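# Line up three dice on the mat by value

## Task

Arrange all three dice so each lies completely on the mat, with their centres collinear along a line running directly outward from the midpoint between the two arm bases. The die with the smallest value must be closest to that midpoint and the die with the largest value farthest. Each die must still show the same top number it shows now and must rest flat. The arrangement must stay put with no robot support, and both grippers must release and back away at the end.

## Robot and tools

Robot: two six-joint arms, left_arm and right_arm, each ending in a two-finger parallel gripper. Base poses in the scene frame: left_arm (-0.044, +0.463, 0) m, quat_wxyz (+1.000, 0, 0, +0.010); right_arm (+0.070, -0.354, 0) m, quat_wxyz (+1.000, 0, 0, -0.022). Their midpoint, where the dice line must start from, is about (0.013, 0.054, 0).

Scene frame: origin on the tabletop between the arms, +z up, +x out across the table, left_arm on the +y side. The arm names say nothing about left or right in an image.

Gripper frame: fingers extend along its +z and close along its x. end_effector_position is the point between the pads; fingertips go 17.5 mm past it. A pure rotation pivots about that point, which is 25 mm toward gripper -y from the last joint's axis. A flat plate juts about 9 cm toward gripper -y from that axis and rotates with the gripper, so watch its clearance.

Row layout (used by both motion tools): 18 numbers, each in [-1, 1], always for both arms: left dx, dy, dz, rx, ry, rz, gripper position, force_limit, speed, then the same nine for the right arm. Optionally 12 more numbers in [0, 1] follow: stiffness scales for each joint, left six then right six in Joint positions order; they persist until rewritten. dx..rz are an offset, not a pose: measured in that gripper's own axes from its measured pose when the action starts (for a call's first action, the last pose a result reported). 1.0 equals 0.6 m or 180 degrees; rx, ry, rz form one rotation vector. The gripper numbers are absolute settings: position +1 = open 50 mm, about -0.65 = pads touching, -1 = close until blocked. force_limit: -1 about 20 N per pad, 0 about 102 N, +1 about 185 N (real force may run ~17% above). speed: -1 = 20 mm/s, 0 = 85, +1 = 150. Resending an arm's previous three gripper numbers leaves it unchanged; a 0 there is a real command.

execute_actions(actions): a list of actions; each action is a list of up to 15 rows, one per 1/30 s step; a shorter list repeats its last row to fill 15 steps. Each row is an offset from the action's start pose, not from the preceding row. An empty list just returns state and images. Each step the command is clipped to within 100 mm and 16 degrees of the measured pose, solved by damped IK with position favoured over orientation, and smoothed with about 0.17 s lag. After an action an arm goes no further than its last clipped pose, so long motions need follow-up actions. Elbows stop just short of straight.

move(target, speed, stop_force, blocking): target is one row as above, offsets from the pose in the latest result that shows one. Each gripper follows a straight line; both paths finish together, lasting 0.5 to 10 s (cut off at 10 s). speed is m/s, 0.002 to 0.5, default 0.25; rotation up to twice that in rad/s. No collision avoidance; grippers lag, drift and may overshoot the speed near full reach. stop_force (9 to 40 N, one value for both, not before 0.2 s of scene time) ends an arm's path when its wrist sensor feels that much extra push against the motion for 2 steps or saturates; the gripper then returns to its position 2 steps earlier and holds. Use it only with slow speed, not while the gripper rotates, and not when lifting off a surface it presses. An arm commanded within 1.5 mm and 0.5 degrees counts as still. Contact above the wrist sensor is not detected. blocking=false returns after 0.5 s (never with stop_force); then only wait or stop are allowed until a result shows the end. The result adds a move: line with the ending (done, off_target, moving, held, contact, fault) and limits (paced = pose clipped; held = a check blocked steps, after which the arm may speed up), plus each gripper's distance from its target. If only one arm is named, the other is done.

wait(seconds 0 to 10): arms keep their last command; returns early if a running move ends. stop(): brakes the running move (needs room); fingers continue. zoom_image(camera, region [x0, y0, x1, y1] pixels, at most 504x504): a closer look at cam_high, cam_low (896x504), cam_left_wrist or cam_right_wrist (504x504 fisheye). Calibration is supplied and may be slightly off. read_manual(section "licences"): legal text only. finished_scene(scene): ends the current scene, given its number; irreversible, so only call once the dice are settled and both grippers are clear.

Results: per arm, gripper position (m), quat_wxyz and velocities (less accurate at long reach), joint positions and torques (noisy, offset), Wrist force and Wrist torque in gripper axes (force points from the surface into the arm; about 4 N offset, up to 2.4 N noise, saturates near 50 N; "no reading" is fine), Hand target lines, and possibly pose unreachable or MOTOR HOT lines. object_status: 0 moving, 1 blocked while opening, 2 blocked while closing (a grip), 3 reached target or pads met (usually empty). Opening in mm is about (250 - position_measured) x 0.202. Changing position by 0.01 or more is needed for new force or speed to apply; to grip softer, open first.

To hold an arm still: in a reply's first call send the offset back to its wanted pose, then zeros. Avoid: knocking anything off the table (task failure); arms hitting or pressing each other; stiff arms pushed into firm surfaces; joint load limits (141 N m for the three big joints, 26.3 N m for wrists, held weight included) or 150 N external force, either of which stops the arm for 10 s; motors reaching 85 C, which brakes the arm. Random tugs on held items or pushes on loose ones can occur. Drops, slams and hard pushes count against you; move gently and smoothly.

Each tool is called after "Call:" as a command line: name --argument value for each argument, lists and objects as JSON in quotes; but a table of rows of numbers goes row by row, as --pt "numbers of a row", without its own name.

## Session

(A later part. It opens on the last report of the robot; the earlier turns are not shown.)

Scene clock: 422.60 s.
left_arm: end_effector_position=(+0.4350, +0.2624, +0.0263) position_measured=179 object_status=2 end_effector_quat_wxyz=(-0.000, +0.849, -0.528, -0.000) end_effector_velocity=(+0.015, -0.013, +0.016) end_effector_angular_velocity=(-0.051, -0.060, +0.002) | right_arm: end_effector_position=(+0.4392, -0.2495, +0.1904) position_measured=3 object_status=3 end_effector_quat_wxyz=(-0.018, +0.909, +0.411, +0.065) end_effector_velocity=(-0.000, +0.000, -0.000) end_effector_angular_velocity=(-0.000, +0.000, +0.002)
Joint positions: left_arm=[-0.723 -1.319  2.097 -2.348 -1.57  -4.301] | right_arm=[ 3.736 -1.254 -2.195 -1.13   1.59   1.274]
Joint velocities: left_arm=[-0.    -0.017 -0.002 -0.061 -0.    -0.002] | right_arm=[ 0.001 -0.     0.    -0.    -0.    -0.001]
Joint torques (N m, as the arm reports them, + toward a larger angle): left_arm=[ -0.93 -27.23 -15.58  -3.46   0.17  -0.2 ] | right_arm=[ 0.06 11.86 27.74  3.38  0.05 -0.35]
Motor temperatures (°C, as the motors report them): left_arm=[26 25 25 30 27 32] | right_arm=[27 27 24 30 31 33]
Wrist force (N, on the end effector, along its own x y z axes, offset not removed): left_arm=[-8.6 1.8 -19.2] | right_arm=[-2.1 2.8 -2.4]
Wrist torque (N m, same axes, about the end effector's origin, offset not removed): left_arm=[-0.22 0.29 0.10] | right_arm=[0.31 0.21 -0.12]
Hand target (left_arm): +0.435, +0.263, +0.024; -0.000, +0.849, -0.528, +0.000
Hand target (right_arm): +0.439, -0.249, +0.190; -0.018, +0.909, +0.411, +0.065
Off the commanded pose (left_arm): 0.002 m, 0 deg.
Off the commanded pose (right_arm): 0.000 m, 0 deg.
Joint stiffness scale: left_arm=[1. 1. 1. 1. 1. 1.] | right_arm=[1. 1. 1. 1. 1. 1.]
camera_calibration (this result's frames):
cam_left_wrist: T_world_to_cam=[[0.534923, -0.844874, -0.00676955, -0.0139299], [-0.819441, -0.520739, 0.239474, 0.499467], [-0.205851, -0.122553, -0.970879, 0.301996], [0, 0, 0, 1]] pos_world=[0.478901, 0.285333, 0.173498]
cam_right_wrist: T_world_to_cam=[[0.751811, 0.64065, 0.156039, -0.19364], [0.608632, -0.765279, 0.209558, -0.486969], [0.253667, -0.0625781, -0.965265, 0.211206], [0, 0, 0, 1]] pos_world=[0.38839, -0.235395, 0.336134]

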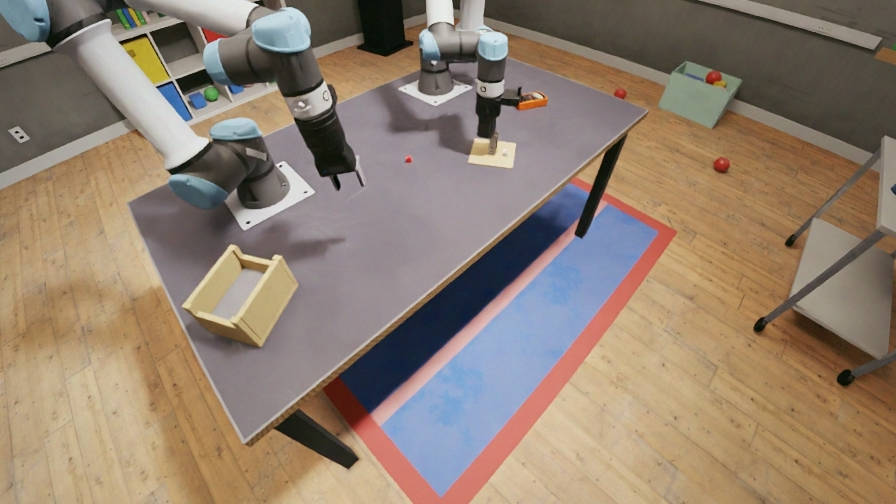

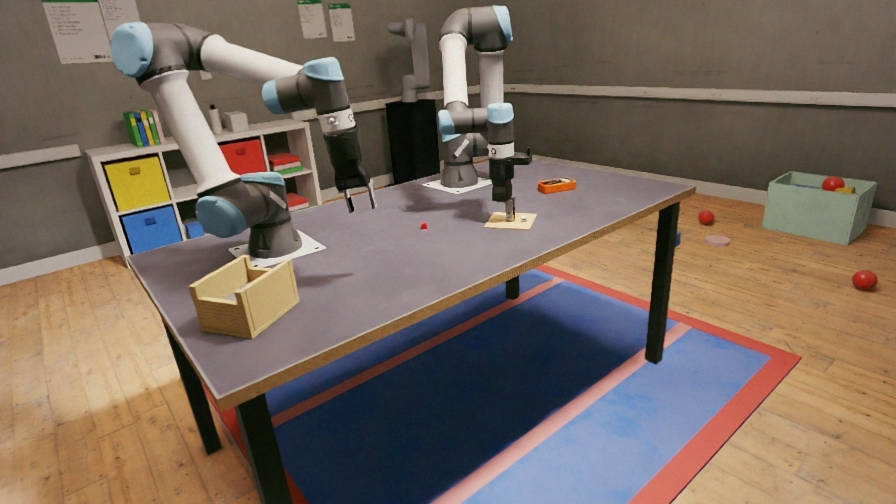

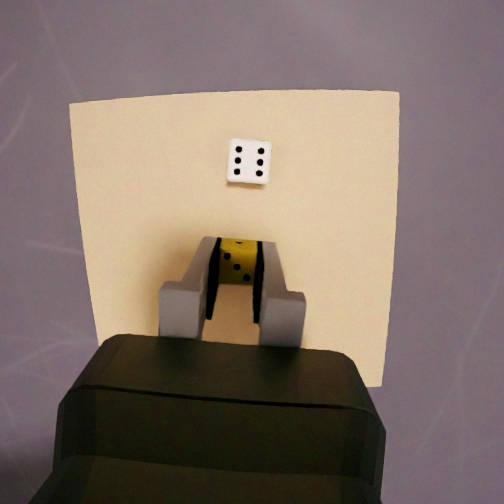

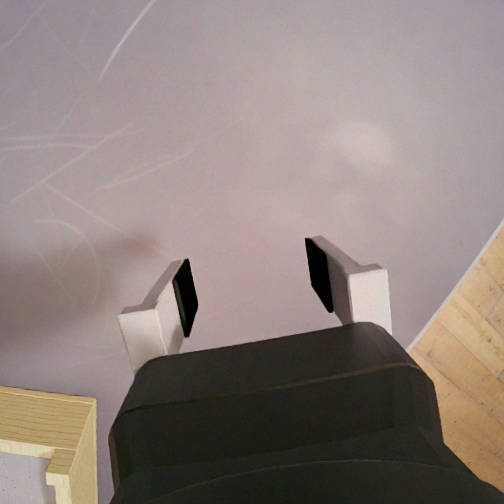

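Call:
execute_actions --actions '[[[0,0,0,0,0,0,1,-0.5,0.5,0,0,0,0,0,0,1,-0.5,0],[0,0,0,0,0,0,1,-0.5,0.5,0,0,0,0,0,0,1,-0.5,0],[0,0,-0.0014,0,0,0,1,-0.5,0.5,0,0,0,0,0,0,1,-0.5,0],[0,0,-0.0052,0,0,0,1,-0.5,0.5,0,0,0,0,0,0,1,-0.5,0],[0,0,-0.0108,0,0,0,1,-0.5,0.5,0,0,0,0,0,0,1,-0.5,0],[0,0,-0.0176,0,0,0,1,-0.5,0.5,0,0,0,0,0,0,1,-0.5,0],[0,0,-0.025,0,0,0,1,-0.5,0.5,0,0,0,0,0,0,1,-0.5,0],[0,0,-0.0324,0,0,0,1,-0.5,0.5,0,0,0,0,0,0,1,-0.5,0],[0,0,-0.0392,0,0,0,1,-0.5,0.5,0,0,0,0,0,0,1,-0.5,0],[0,0,-0.0448,0,0,0,1,-0.5,0.5,0,0,0,0,0,0,1,-0.5,0],[0,0,-0.0486,0,0,0,1,-0.5,0.5,0,0,0,0,0,0,1,-0.5,0],[0,0,-0.05,0,0,0,1,-0.5,0.5,0,0,0,0,0,0,1,-0.5,0]]]'

Call:
move --target '[0.2076,0.4043,0,0,-0.0025,-0.1303,1,-0.5,0.5,0,0,0,0,0,0,1,-0.5,0]' --speed 0.32

Scene clock: 433.77 s.
left_arm: end_effector_position=(+0.4352, +0.2623, +0.0508) position_measured=3 object_status=0 end_effector_quat_wxyz=(-0.000, +0.849, -0.528, +0.002) end_effector_velocity=(+0.011, -0.009, +0.083) end_effector_angular_velocity=(-0.038, -0.045, +0.002) | right_arm: end_effector_position=(+0.4392, -0.2495, +0.1904) position_measured=3 object_status=3 end_effector_quat_wxyz=(-0.018, +0.909, +0.411, +0.065) end_effector_velocity=(-0.000, -0.000, -0.000) end_effector_angular_velocity=(-0.000, +0.000, +0.001)
Joint positions: left_arm=[-0.723 -1.365  2.075 -2.284 -1.57  -4.301] | right_arm=[ 3.736 -1.254 -2.195 -1.13   1.59   1.274]
Joint velocities: left_arm=[ 0.    -0.136 -0.08   0.157 -0.    -0.002] | right_arm=[ 0.     0.    -0.001  0.    -0.    -0.   ]
Joint torques (N m, as the arm reports them, + toward a larger angle): left_arm=[ -0.53 -25.58 -18.54  -2.46   0.24  -0.23] | right_arm=[-0.33 11.7  27.88  3.38 -0.01 -0.35]
Motor temperatures (°C, as the motors report them): left_arm=[26 25 25 30 27 32] | right_arm=[27 27 24 30 31 33]
Wrist force (N, on the end effector, along its own x y z axes, offset not removed): left_arm=[0.9 0.3 -2.8] | right_arm=[-3.5 0.9 1.2]
Wrist torque (N m, same axes, about the end effector's origin, offset not removed): left_arm=[0.13 -0.16 -0.17] | right_arm=[0.30 0.69 0.24]
Hand target (left_arm): +0.435, +0.262, +0.056; -0.000, +0.849, -0.528, +0.000
Hand target (right_arm): +0.439, -0.249, +0.190; -0.018, +0.909, +0.411, +0.065
Off the commanded pose (left_arm): 0.005 m, 0 deg.
Off the commanded pose (right_arm): 0.000 m, 0 deg.
Joint stiffness scale: left_arm=[1. 1. 1. 1. 1. 1.] | right_arm=[1. 1. 1. 1. 1. 1.]
camera_calibration (this result's frames):
cam_left_wrist: T_world_to_cam=[[0.534944, -0.844883, -0.00264848, -0.0142079], [-0.820224, -0.520078, 0.238224, 0.493889], [-0.202649, -0.125264, -0.971207, 0.325183], [0, 0, 0, 1]] pos_world=[0.478598, 0.28559, 0.198126]
cam_right_wrist: T_world_to_cam=[[0.751811, 0.64065, 0.156039, -0.19364], [0.608632, -0.765279, 0.209558, -0.486969], [0.253667, -0.0625782, -0.965265, 0.211206], [0, 0, 0, 1]] pos_world=[0.38839, -0.235395, 0.336134]

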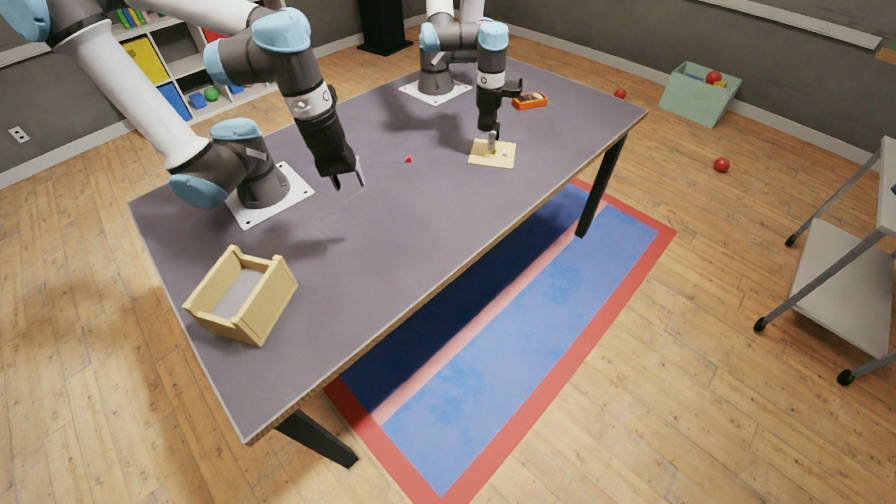

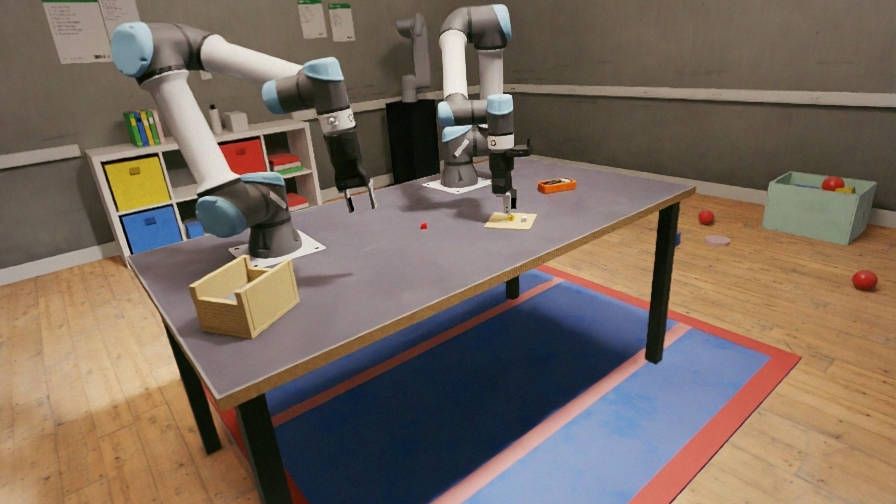

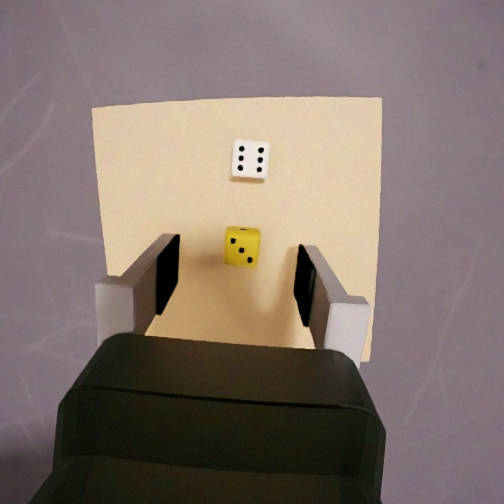

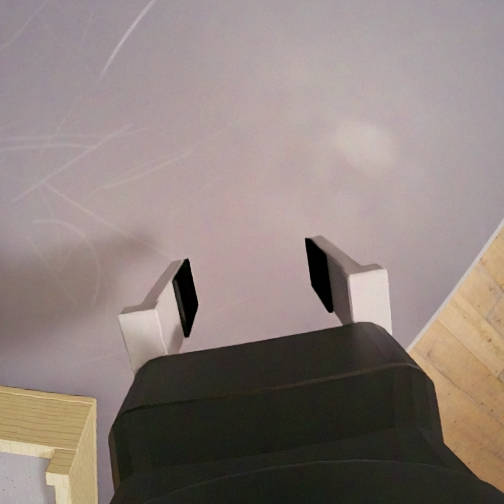

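Scene clock: 435.30 s.
left_arm: end_effector_position=(+0.2718, +0.0450, +0.0502) position_measured=3 object_status=3 end_effector_quat_wxyz=(-0.002, +0.938, -0.345, -0.002) end_effector_velocity=(+0.000, +0.001, +0.000) end_effector_angular_velocity=(+0.004, -0.001, +0.013) | right_arm: end_effector_position=(+0.4392, -0.2495, +0.1904) position_measured=3 object_status=3 end_effector_quat_wxyz=(-0.018, +0.909, +0.411, +0.065) end_effector_velocity=(+0.000, +0.000, +0.001) end_effector_angular_velocity=(+0.001, -0.001, -0.002)
Joint positions: left_arm=[-1.245 -1.306  1.995 -2.255 -1.572 -5.231] | right_arm=[ 3.736 -1.254 -2.195 -1.13   1.59   1.274]
Joint velocities: left_arm=[ 0.    -0.001 -0.001  0.004  0.002 -0.012] | right_arm=[0.    0.    0.001 0.    0.    0.002]
Joint torques (N m, as the arm reports them, + toward a larger angle): left_arm=[ -0.31 -29.85 -21.5   -2.42   0.3   -0.43] | right_arm=[-0.03 11.35 27.87  3.31 -0.11 -0.23]
Motor temperatures (°C, as the motors report them): left_arm=[26 25 25 30 27 32] | right_arm=[27 27 24 30 31 33]
Wrist force (N, on the end effector, along its own x y z axes, offset not removed): left_arm=[-0.8 2.0 1.0] | right_arm=[-2.2 1.9 0.8]
Wrist torque (N m, same axes, about the end effector's origin, offset not removed): left_arm=[0.48 0.26 0.09] | right_arm=[0.45 0.36 0.32]
Hand target (left_arm): +0.272, +0.044, +0.051; -0.002, +0.939, -0.345, -0.001
Hand target (right_arm): +0.439, -0.249, +0.190; -0.018, +0.909, +0.411, +0.065
Off the commanded pose (left_arm): 0.002 m, 0 deg.
Off the commanded pose (right_arm): 0.000 m, 0 deg.
Joint stiffness scale: left_arm=[1. 1. 1. 1. 1. 1.] | right_arm=[1. 1. 1. 1. 1. 1.]
move: done
camera_calibration (this result's frames):
cam_left_wrist: T_world_to_cam=[[0.826322, -0.563099, -0.0105159, -0.201875], [-0.544882, -0.804034, 0.237977, 0.18495], [-0.14246, -0.190915, -0.971214, 0.250854], [0, 0, 0, 1]] pos_world=[0.303326, 0.082922, 0.197496]
cam_right_wrist: T_world_to_cam=[[0.751811, 0.64065, 0.156039, -0.19364], [0.608632, -0.765279, 0.209559, -0.486969], [0.253667, -0.062578, -0.965265, 0.211206], [0, 0, 0, 1]] pos_world=[0.38839, -0.235395, 0.336134]

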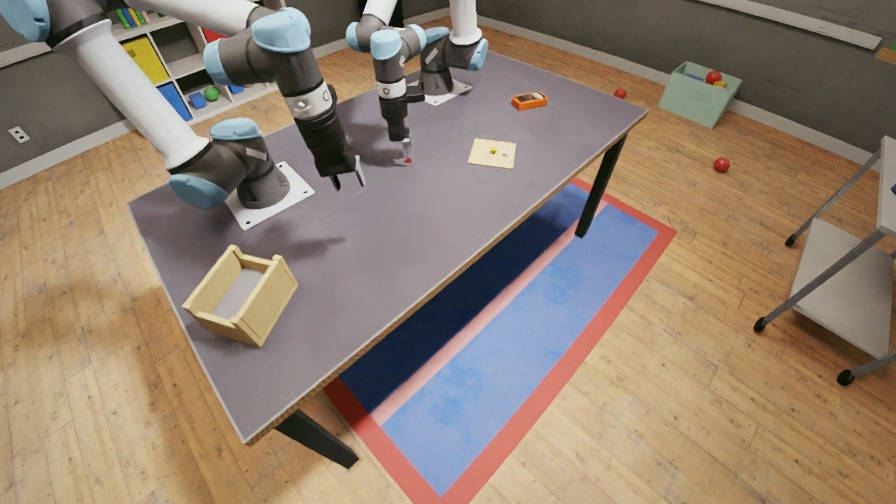

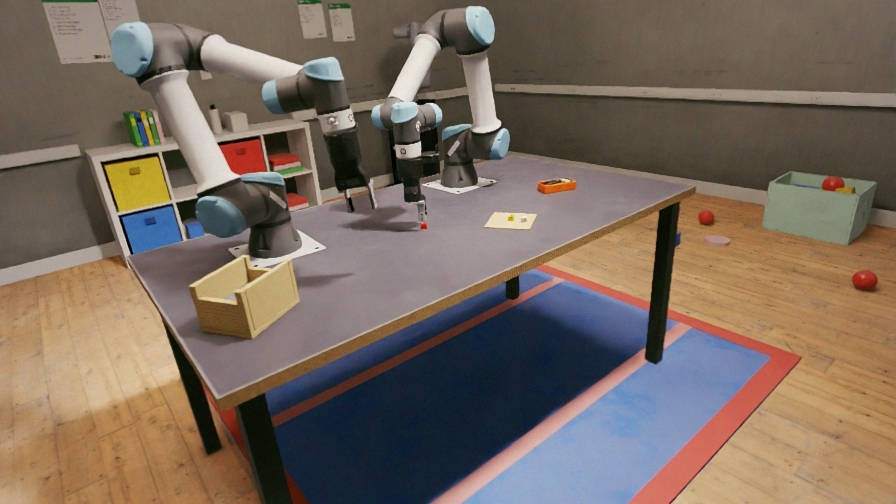

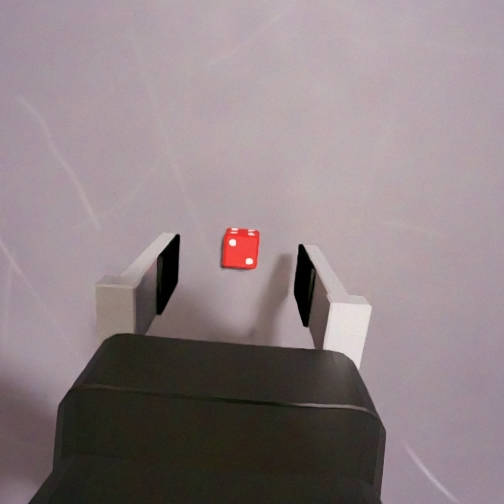

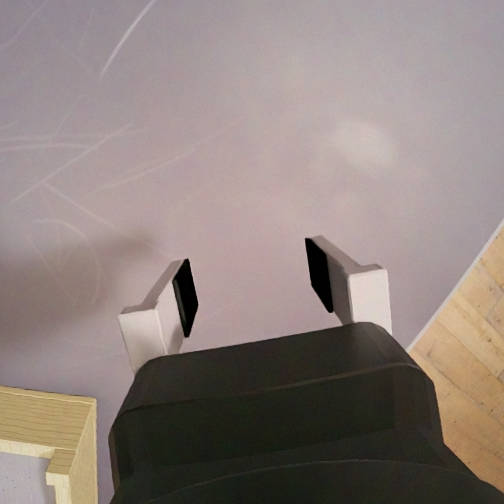

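Call:
zoom_image --camera "cam_left_wrist" --region '[195, 210, 285, 290]'

Region (195, 210, 285, 290) of cam_left_wrist's 504x504 image, scaled by 5.600, with more detail than that image has.

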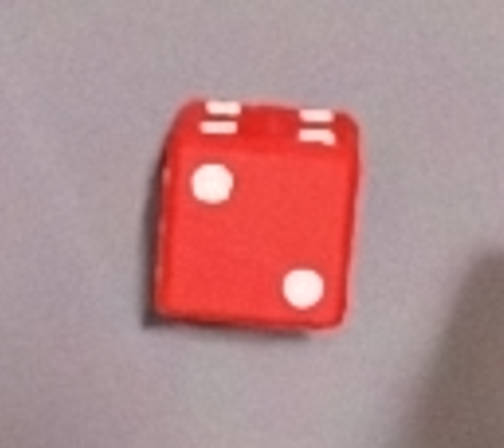

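Call:
execute_actions --actions '[[[0,0,0.0016,0,0,0,-1,-0.5,-0.35,0,0,0,0,0,0,1,-0.5,0],[0,0,0.0059,0,0,0,-1,-0.5,-0.35,0,0,0,0,0,0,1,-0.5,0],[0,0,0.0122,0,0,0,-1,-0.5,-0.35,0,0,0,0,0,0,1,-0.5,0],[0,0,0.0196,0,0,0,-1,-0.5,-0.35,0,0,0,0,0,0,1,-0.5,0],[0,0,0.0274,0,0,0,-1,-0.5,-0.35,0,0,0,0,0,0,1,-0.5,0],[0,0,0.0348,0,0,0,-1,-0.5,-0.35,0,0,0,0,0,0,1,-0.5,0],[0,0,0.0411,0,0,0,-1,-0.5,-0.35,0,0,0,0,0,0,1,-0.5,0],[0,0,0.0454,0,0,0,-1,-0.5,-0.35,0,0,0,0,0,0,1,-0.5,0],[0,0,0.047,0,0,0,-1,-0.5,-0.35,0,0,0,0,0,0,1,-0.5,0]]]'

Scene clock: 450.90 s.
left_arm: end_effector_position=(+0.2715, +0.0461, +0.0233) position_measured=151 object_status=0 end_effector_quat_wxyz=(-0.004, +0.939, -0.345, -0.003) end_effector_velocity=(+0.002, -0.007, -0.022) end_effector_angular_velocity=(-0.015, -0.005, +0.000) | right_arm: end_effector_position=(+0.4392, -0.2495, +0.1904) position_measured=3 object_status=3 end_effector_quat_wxyz=(-0.018, +0.909, +0.411, +0.065) end_effector_velocity=(+0.000, -0.000, -0.000) end_effector_angular_velocity=(-0.000, +0.000, -0.002)
Joint positions: left_arm=[-1.245 -1.259  2.02  -2.321 -1.571 -5.232] | right_arm=[ 3.736 -1.254 -2.195 -1.13   1.59   1.274]
Joint velocities: left_arm=[-0.     0.048  0.012 -0.075 -0.001 -0.   ] | right_arm=[-0.001  0.    -0.    -0.    -0.     0.001]
Joint torques (N m, as the arm reports them, + toward a larger angle): left_arm=[ -0.66 -34.81 -18.08  -3.24  -0.03   0.08] | right_arm=[-0.03 10.53 27.79  3.28  0.14 -0.36]
Motor temperatures (°C, as the motors report them): left_arm=[26 25 25 30 27 32] | right_arm=[27 27 24 30 31 33]
Wrist force (N, on the end effector, along its own x y z axes, offset not removed): left_arm=[-3.7 1.3 1.4] | right_arm=[2.2 0.6 -0.7]
Wrist torque (N m, same axes, about the end effector's origin, offset not removed): left_arm=[0.26 0.58 0.12] | right_arm=[0.15 -0.55 0.00]
Hand target (left_arm): +0.272, +0.045, +0.022; -0.002, +0.938, -0.345, -0.002
Hand target (right_arm): +0.439, -0.249, +0.190; -0.018, +0.909, +0.411, +0.065
Off the commanded pose (left_arm): 0.002 m, 0 deg.
Off the commanded pose (right_arm): 0.000 m, 0 deg.
Joint stiffness scale: left_arm=[1. 1. 1. 1. 1. 1.] | right_arm=[1. 1. 1. 1. 1. 1.]
camera_calibration (this result's frames):
cam_left_wrist: T_world_to_cam=[[0.826705, -0.562446, -0.0145872, -0.201274], [-0.543945, -0.805601, 0.234801, 0.191978], [-0.143815, -0.186177, -0.971934, 0.225002], [0, 0, 0, 1]] pos_world=[0.303179, 0.0833417, 0.170674]
cam_right_wrist: T_world_to_cam=[[0.751811, 0.64065, 0.156039, -0.19364], [0.608632, -0.765279, 0.209559, -0.486969], [0.253667, -0.0625782, -0.965265, 0.211206], [0, 0, 0, 1]] pos_world=[0.38839, -0.235395, 0.336134]

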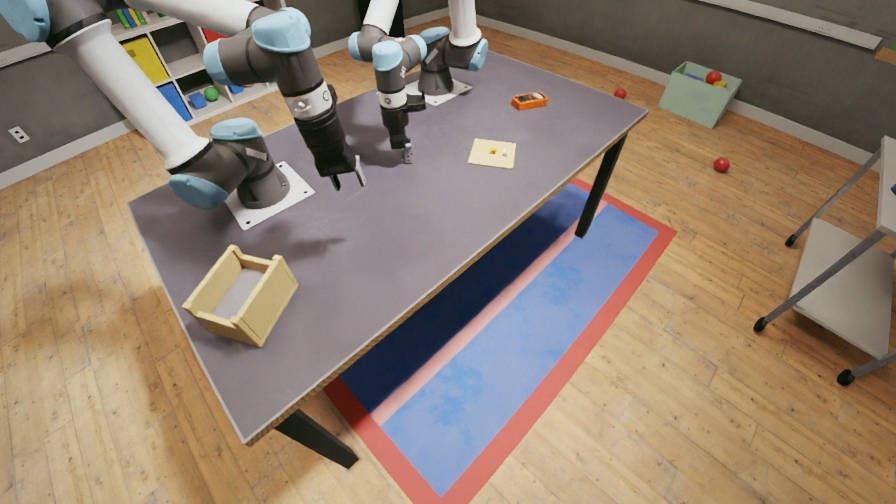

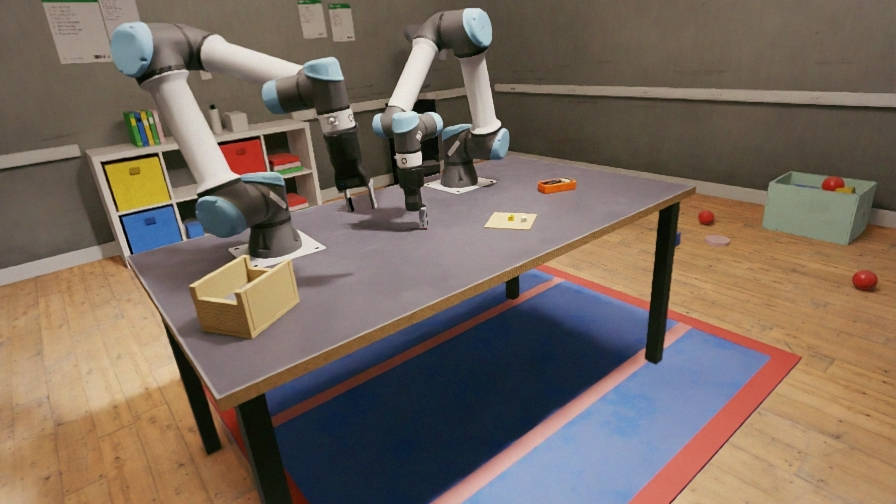

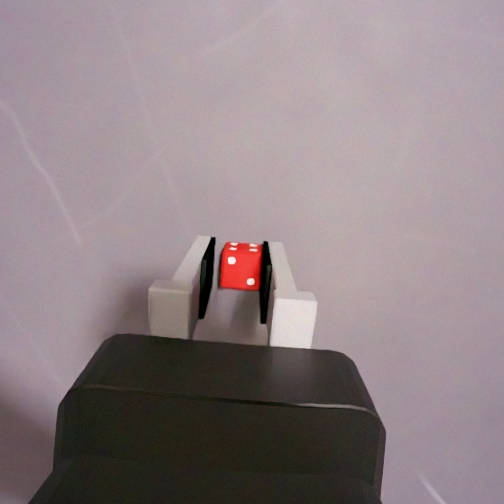

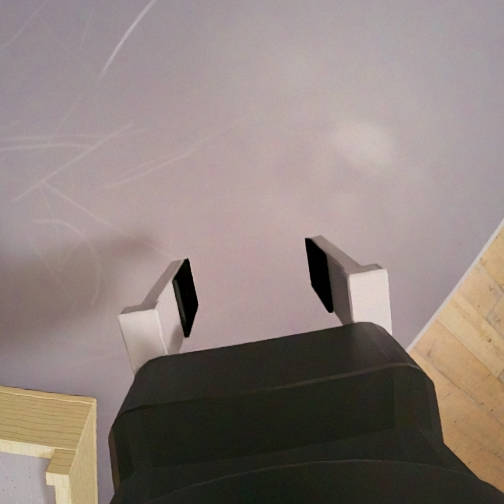

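Call:
execute_actions --actions '[]'

Call:
zoom_image --camera "cam_left_wrist" --region '[180, 220, 300, 330]'

Scene clock: 453.20 s.
left_arm: end_effector_position=(+0.2722, +0.0442, +0.0232) position_measured=179 object_status=2 end_effector_quat_wxyz=(-0.001, +0.939, -0.345, -0.001) end_effector_velocity=(-0.000, -0.000, -0.000) end_effector_angular_velocity=(+0.001, -0.000, -0.001) | right_arm: end_effector_position=(+0.4392, -0.2495, +0.1904) position_measured=3 object_status=3 end_effector_quat_wxyz=(-0.018, +0.909, +0.411, +0.065) end_effector_velocity=(+0.000, +0.000, +0.000) end_effector_angular_velocity=(+0.000, -0.001, +0.000)
Joint positions: left_arm=[-1.245 -1.258  2.02  -2.33  -1.571 -5.232] | right_arm=[ 3.736 -1.254 -2.195 -1.13   1.59   1.274]
Joint velocities: left_arm=[-0.001  0.     0.     0.     0.001  0.   ] | right_arm=[ 0.001 -0.     0.001  0.    -0.     0.   ]
Joint torques (N m, as the arm reports them, + toward a larger angle): left_arm=[  0.04 -31.31 -16.97  -3.31  -0.08   0.16] | right_arm=[-0.83 11.55 28.08  3.46  0.08 -0.32]
Motor temperatures (°C, as the motors report them): left_arm=[26 25 25 30 27 32] | right_arm=[27 27 24 30 31 33]
Wrist force (N, on the end effector, along its own x y z axes, offset not removed): left_arm=[-0.5 -0.6 3.2] | right_arm=[-2.3 2.4 -3.1]
Wrist torque (N m, same axes, about the end effector's origin, offset not removed): left_arm=[0.12 0.21 0.03] | right_arm=[0.16 0.38 0.02]
Hand target (left_arm): +0.272, +0.045, +0.022; -0.002, +0.938, -0.345, -0.002
Hand target (right_arm): +0.439, -0.249, +0.190; -0.018, +0.909, +0.411, +0.065
Off the commanded pose (left_arm): 0.002 m, 0 deg.
Off the commanded pose (right_arm): 0.000 m, 0 deg.
Joint stiffness scale: left_arm=[1. 1. 1. 1. 1. 1.] | right_arm=[1. 1. 1. 1. 1. 1.]
camera_calibration (this result's frames):
cam_left_wrist: T_world_to_cam=[[0.826666, -0.562623, -0.00882356, -0.203079], [-0.544613, -0.80395, 0.238873, 0.190811], [-0.141489, -0.192663, -0.971011, 0.224328], [0, 0, 0, 1]] pos_world=[0.303536, 0.0823651, 0.170453]
cam_right_wrist: T_world_to_cam=[[0.751811, 0.64065, 0.156039, -0.19364], [0.608632, -0.765279, 0.209558, -0.486969], [0.253667, -0.062578, -0.965265, 0.211206], [0, 0, 0, 1]] pos_world=[0.38839, -0.235395, 0.336134]

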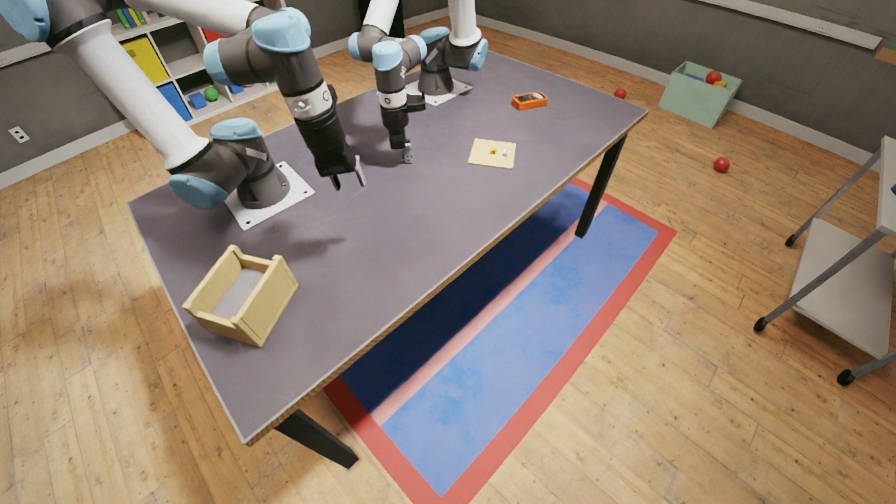

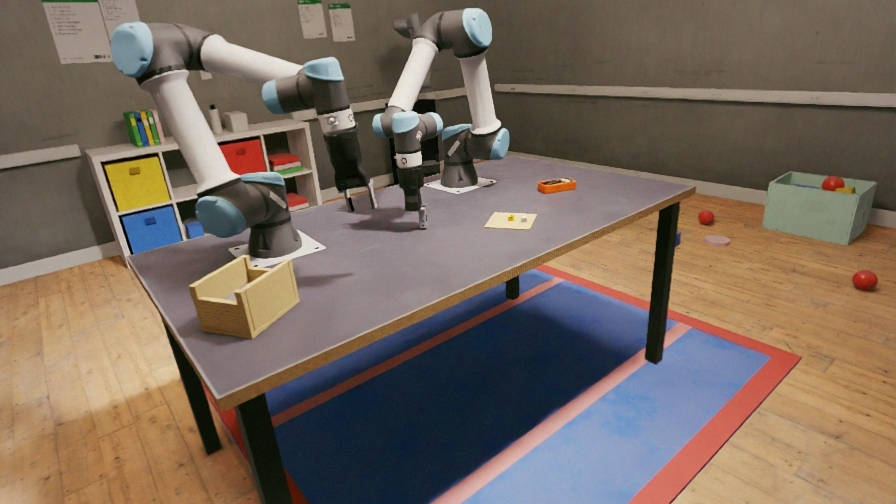

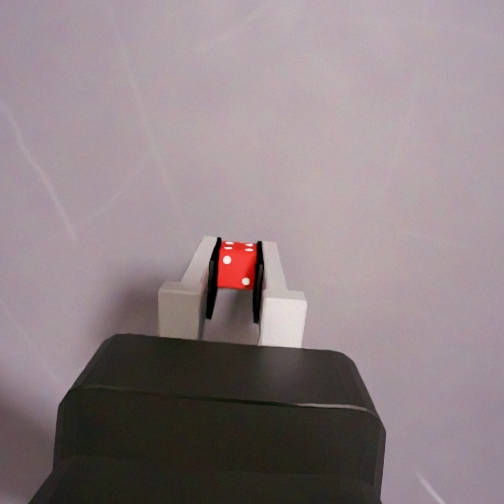

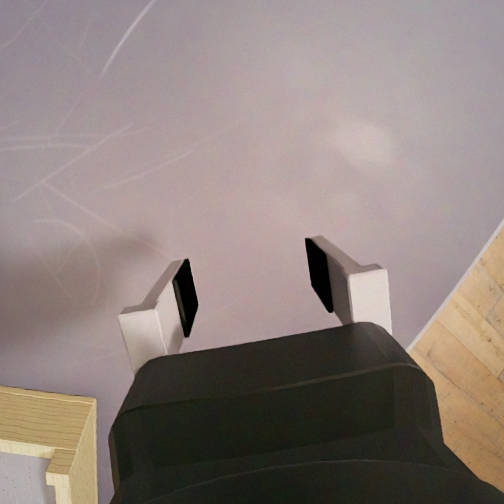

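Region (180, 220, 300, 330) of cam_left_wrist's 504x504 image, scaled by 4.200, with more detail than that image has; it fills the top 462 rows of this view, and the rest is white.

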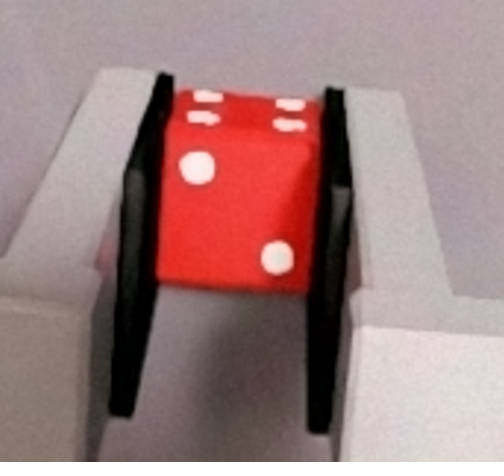

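Call:
execute_actions --actions '[]'

Scene clock: 465.27 s.
left_arm: end_effector_position=(+0.2722, +0.0442, +0.0232) position_measured=179 object_status=2 end_effector_quat_wxyz=(-0.001, +0.939, -0.345, -0.001) end_effector_velocity=(+0.000, +0.000, +0.000) end_effector_angular_velocity=(-0.001, +0.000, +0.001) | right_arm: end_effector_position=(+0.4392, -0.2495, +0.1904) position_measured=3 object_status=3 end_effector_quat_wxyz=(-0.018, +0.909, +0.411, +0.065) end_effector_velocity=(-0.000, +0.000, +0.000) end_effector_angular_velocity=(+0.000, -0.000, +0.001)
Joint positions: left_arm=[-1.245 -1.258  2.02  -2.33  -1.571 -5.232] | right_arm=[ 3.736 -1.254 -2.195 -1.13   1.59   1.274]
Joint velocities: left_arm=[ 0.    -0.001  0.001 -0.    -0.    -0.   ] | right_arm=[ 0.001  0.     0.    -0.     0.    -0.   ]
Joint torques (N m, as the arm reports them, + toward a larger angle): left_arm=[ -0.33 -31.31 -16.21  -3.35  -0.13   0.12] | right_arm=[ 0.87 11.19 27.98  3.33  0.02 -0.46]
Motor temperatures (°C, as the motors report them): left_arm=[26 25 25 30 27 32] | right_arm=[27 27 24 30 31 33]
Wrist force (N, on the end effector, along its own x y z axes, offset not removed): left_arm=[-1.2 1.8 -0.9] | right_arm=[2.0 -1.4 2.6]
Wrist torque (N m, same axes, about the end effector's origin, offset not removed): left_arm=[0.35 0.15 0.00] | right_arm=[0.02 -0.52 -0.06]
Hand target (left_arm): +0.272, +0.045, +0.022; -0.002, +0.938, -0.345, -0.002
Hand target (right_arm): +0.439, -0.249, +0.190; -0.018, +0.909, +0.411, +0.065
Off the commanded pose (left_arm): 0.002 m, 0 deg.
Off the commanded pose (right_arm): 0.000 m, 0 deg.
Joint stiffness scale: left_arm=[1. 1. 1. 1. 1. 1.] | right_arm=[1. 1. 1. 1. 1. 1.]
camera_calibration (this result's frames):
cam_left_wrist: T_world_to_cam=[[0.826666, -0.562624, -0.00882201, -0.203079], [-0.544614, -0.80395, 0.238874, 0.19081], [-0.141488, -0.192664, -0.971011, 0.224328], [0, 0, 0, 1]] pos_world=[0.303536, 0.0823648, 0.170454]
cam_right_wrist: T_world_to_cam=[[0.751811, 0.64065, 0.156039, -0.19364], [0.608632, -0.765279, 0.209558, -0.486969], [0.253667, -0.0625782, -0.965265, 0.211206], [0, 0, 0, 1]] pos_world=[0.38839, -0.235395, 0.336134]

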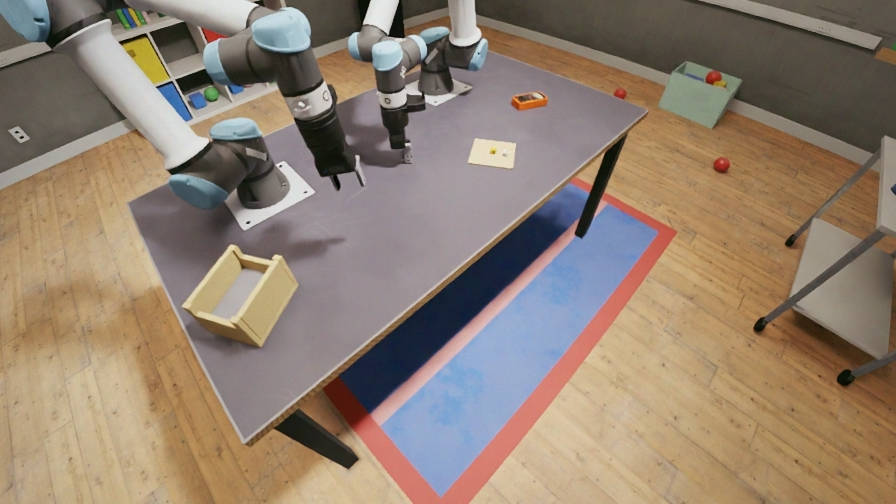

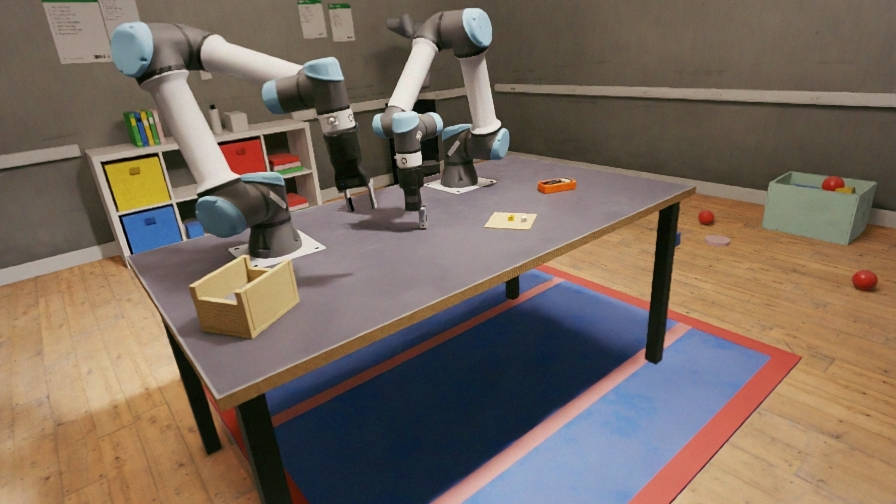

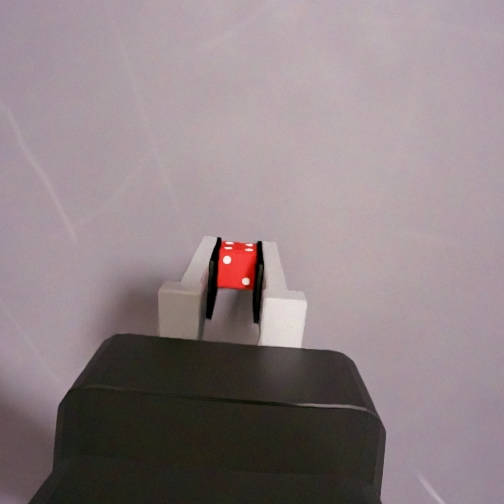

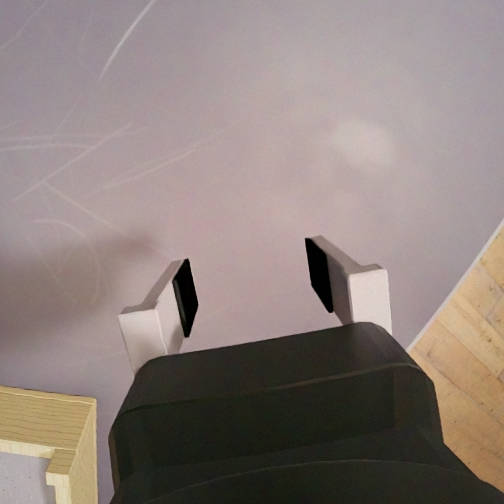

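Call:
move --target '[-0.0563,-0.3902,-0.0397,0,0,0.1303,-1,-0.5,-0.35,0,0,0,0,0,0,1,-0.5,0]' --speed 0.3

Scene clock: 498.97 s.
left_arm: end_effector_position=(+0.3970, +0.2443, +0.0471) position_measured=179 object_status=2 end_effector_quat_wxyz=(-0.001, +0.849, -0.529, -0.001) end_effector_velocity=(-0.001, +0.001, -0.001) end_effector_angular_velocity=(+0.000, +0.006, -0.009) | right_arm: end_effector_position=(+0.4392, -0.2495, +0.1904) position_measured=3 object_status=3 end_effector_quat_wxyz=(-0.018, +0.909, +0.411, +0.065) end_effector_velocity=(+0.000, -0.000, -0.000) end_effector_angular_velocity=(-0.000, -0.000, +0.000)
Joint positions: left_arm=[-0.807 -1.412  2.144 -2.3   -1.569 -4.384] | right_arm=[ 3.736 -1.254 -2.195 -1.13   1.59   1.274]
Joint velocities: left_arm=[ 0.003  0.001 -0.     0.004 -0.004  0.012] | right_arm=[-0.    -0.     0.    -0.    -0.    -0.001]
Joint torques (N m, as the arm reports them, + toward a larger angle): left_arm=[  2.15 -24.64 -22.24  -2.3   -0.33   0.21] | right_arm=[ 0.22 11.73 27.66  3.2   0.1  -0.23]
Motor temperatures (°C, as the motors report them): left_arm=[26 25 25 30 27 32] | right_arm=[27 27 24 30 31 33]
Wrist force (N, on the end effector, along its own x y z axes, offset not removed): left_arm=[0.9 0.7 -0.2] | right_arm=[-4.0 2.3 -3.0]
Wrist torque (N m, same axes, about the end effector's origin, offset not removed): left_arm=[0.10 -0.31 -0.11] | right_arm=[0.34 0.52 0.06]
Hand target (left_arm): +0.398, +0.244, +0.047; -0.001, +0.849, -0.529, -0.001
Hand target (right_arm): +0.439, -0.249, +0.190; -0.018, +0.909, +0.411, +0.065
Off the commanded pose (left_arm): 0.001 m, 0 deg.
Off the commanded pose (right_arm): 0.000 m, 0 deg.
Joint stiffness scale: left_arm=[1. 1. 1. 1. 1. 1.] | right_arm=[1. 1. 1. 1. 1. 1.]
move: done
camera_calibration (this result's frames):
cam_left_wrist: T_world_to_cam=[[0.533837, -0.845536, -0.00932217, -0.00810371], [-0.819869, -0.520267, 0.239032, 0.453946], [-0.20696, -0.119961, -0.970967, 0.311977], [0, 0, 0, 1]] pos_world=[0.441069, 0.266747, 0.194336]
cam_right_wrist: T_world_to_cam=[[0.751811, 0.64065, 0.156039, -0.19364], [0.608632, -0.765279, 0.209559, -0.486969], [0.253667, -0.0625781, -0.965265, 0.211206], [0, 0, 0, 1]] pos_world=[0.38839, -0.235395, 0.336134]

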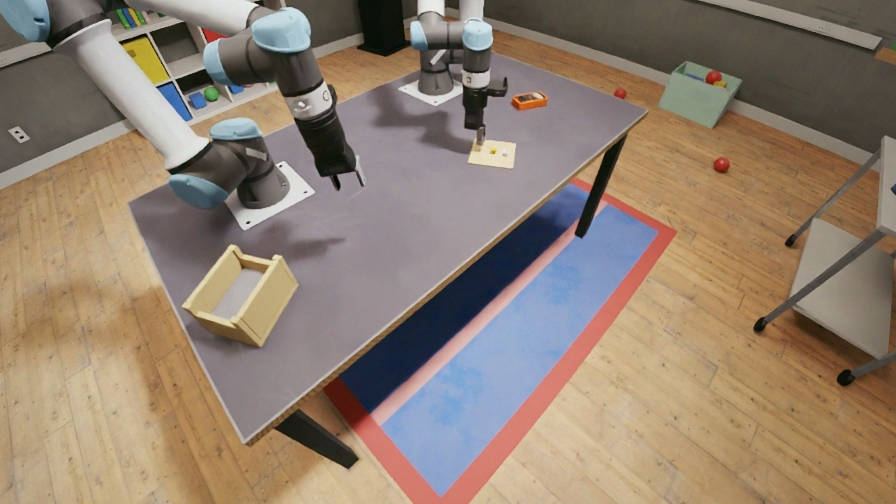

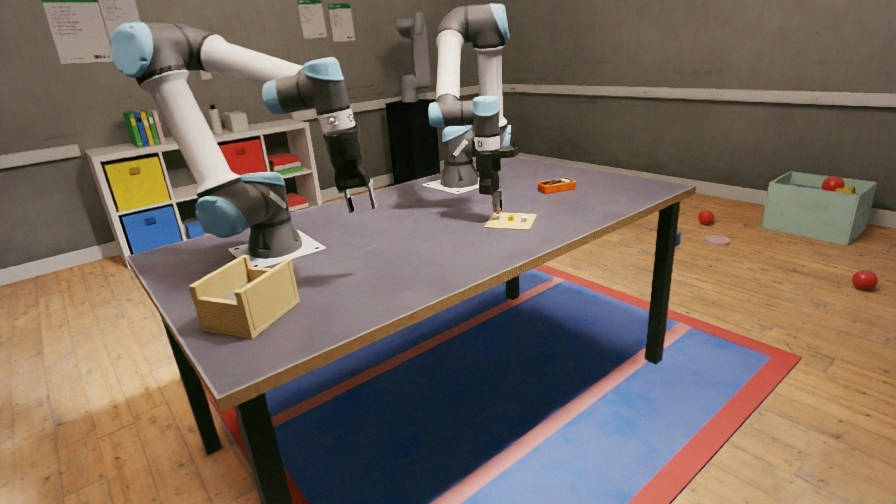

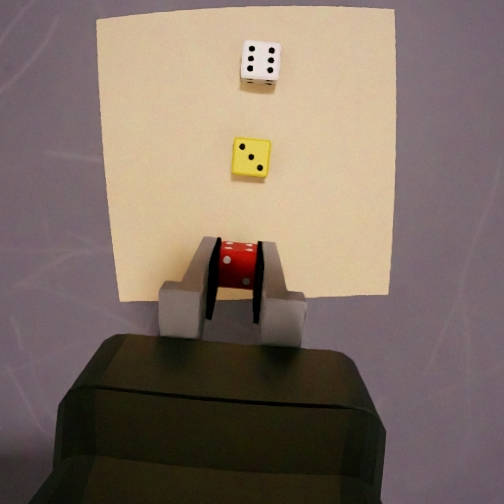

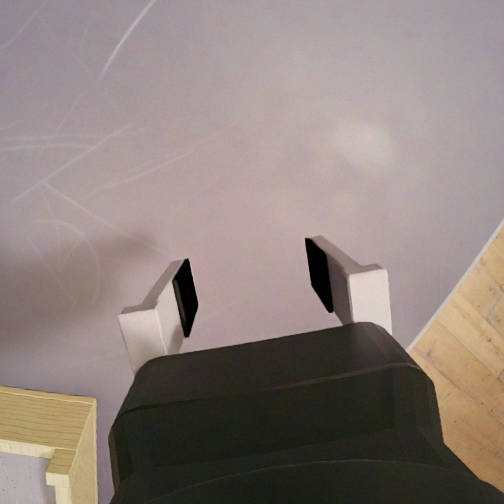

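Call:
zoom_image --camera "cam_left_wrist" --region '[170, 20, 330, 320]'

Region (170, 20, 330, 320) of cam_left_wrist's 504x504 image, scaled by 1.680, with more detail than that image has; it fills the left 269 columns of this view, and the rest is white.

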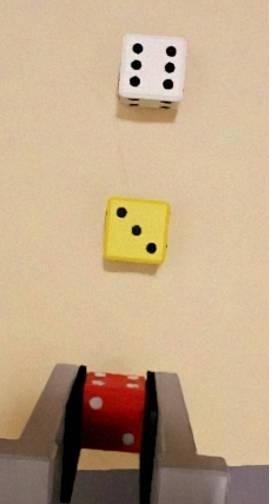

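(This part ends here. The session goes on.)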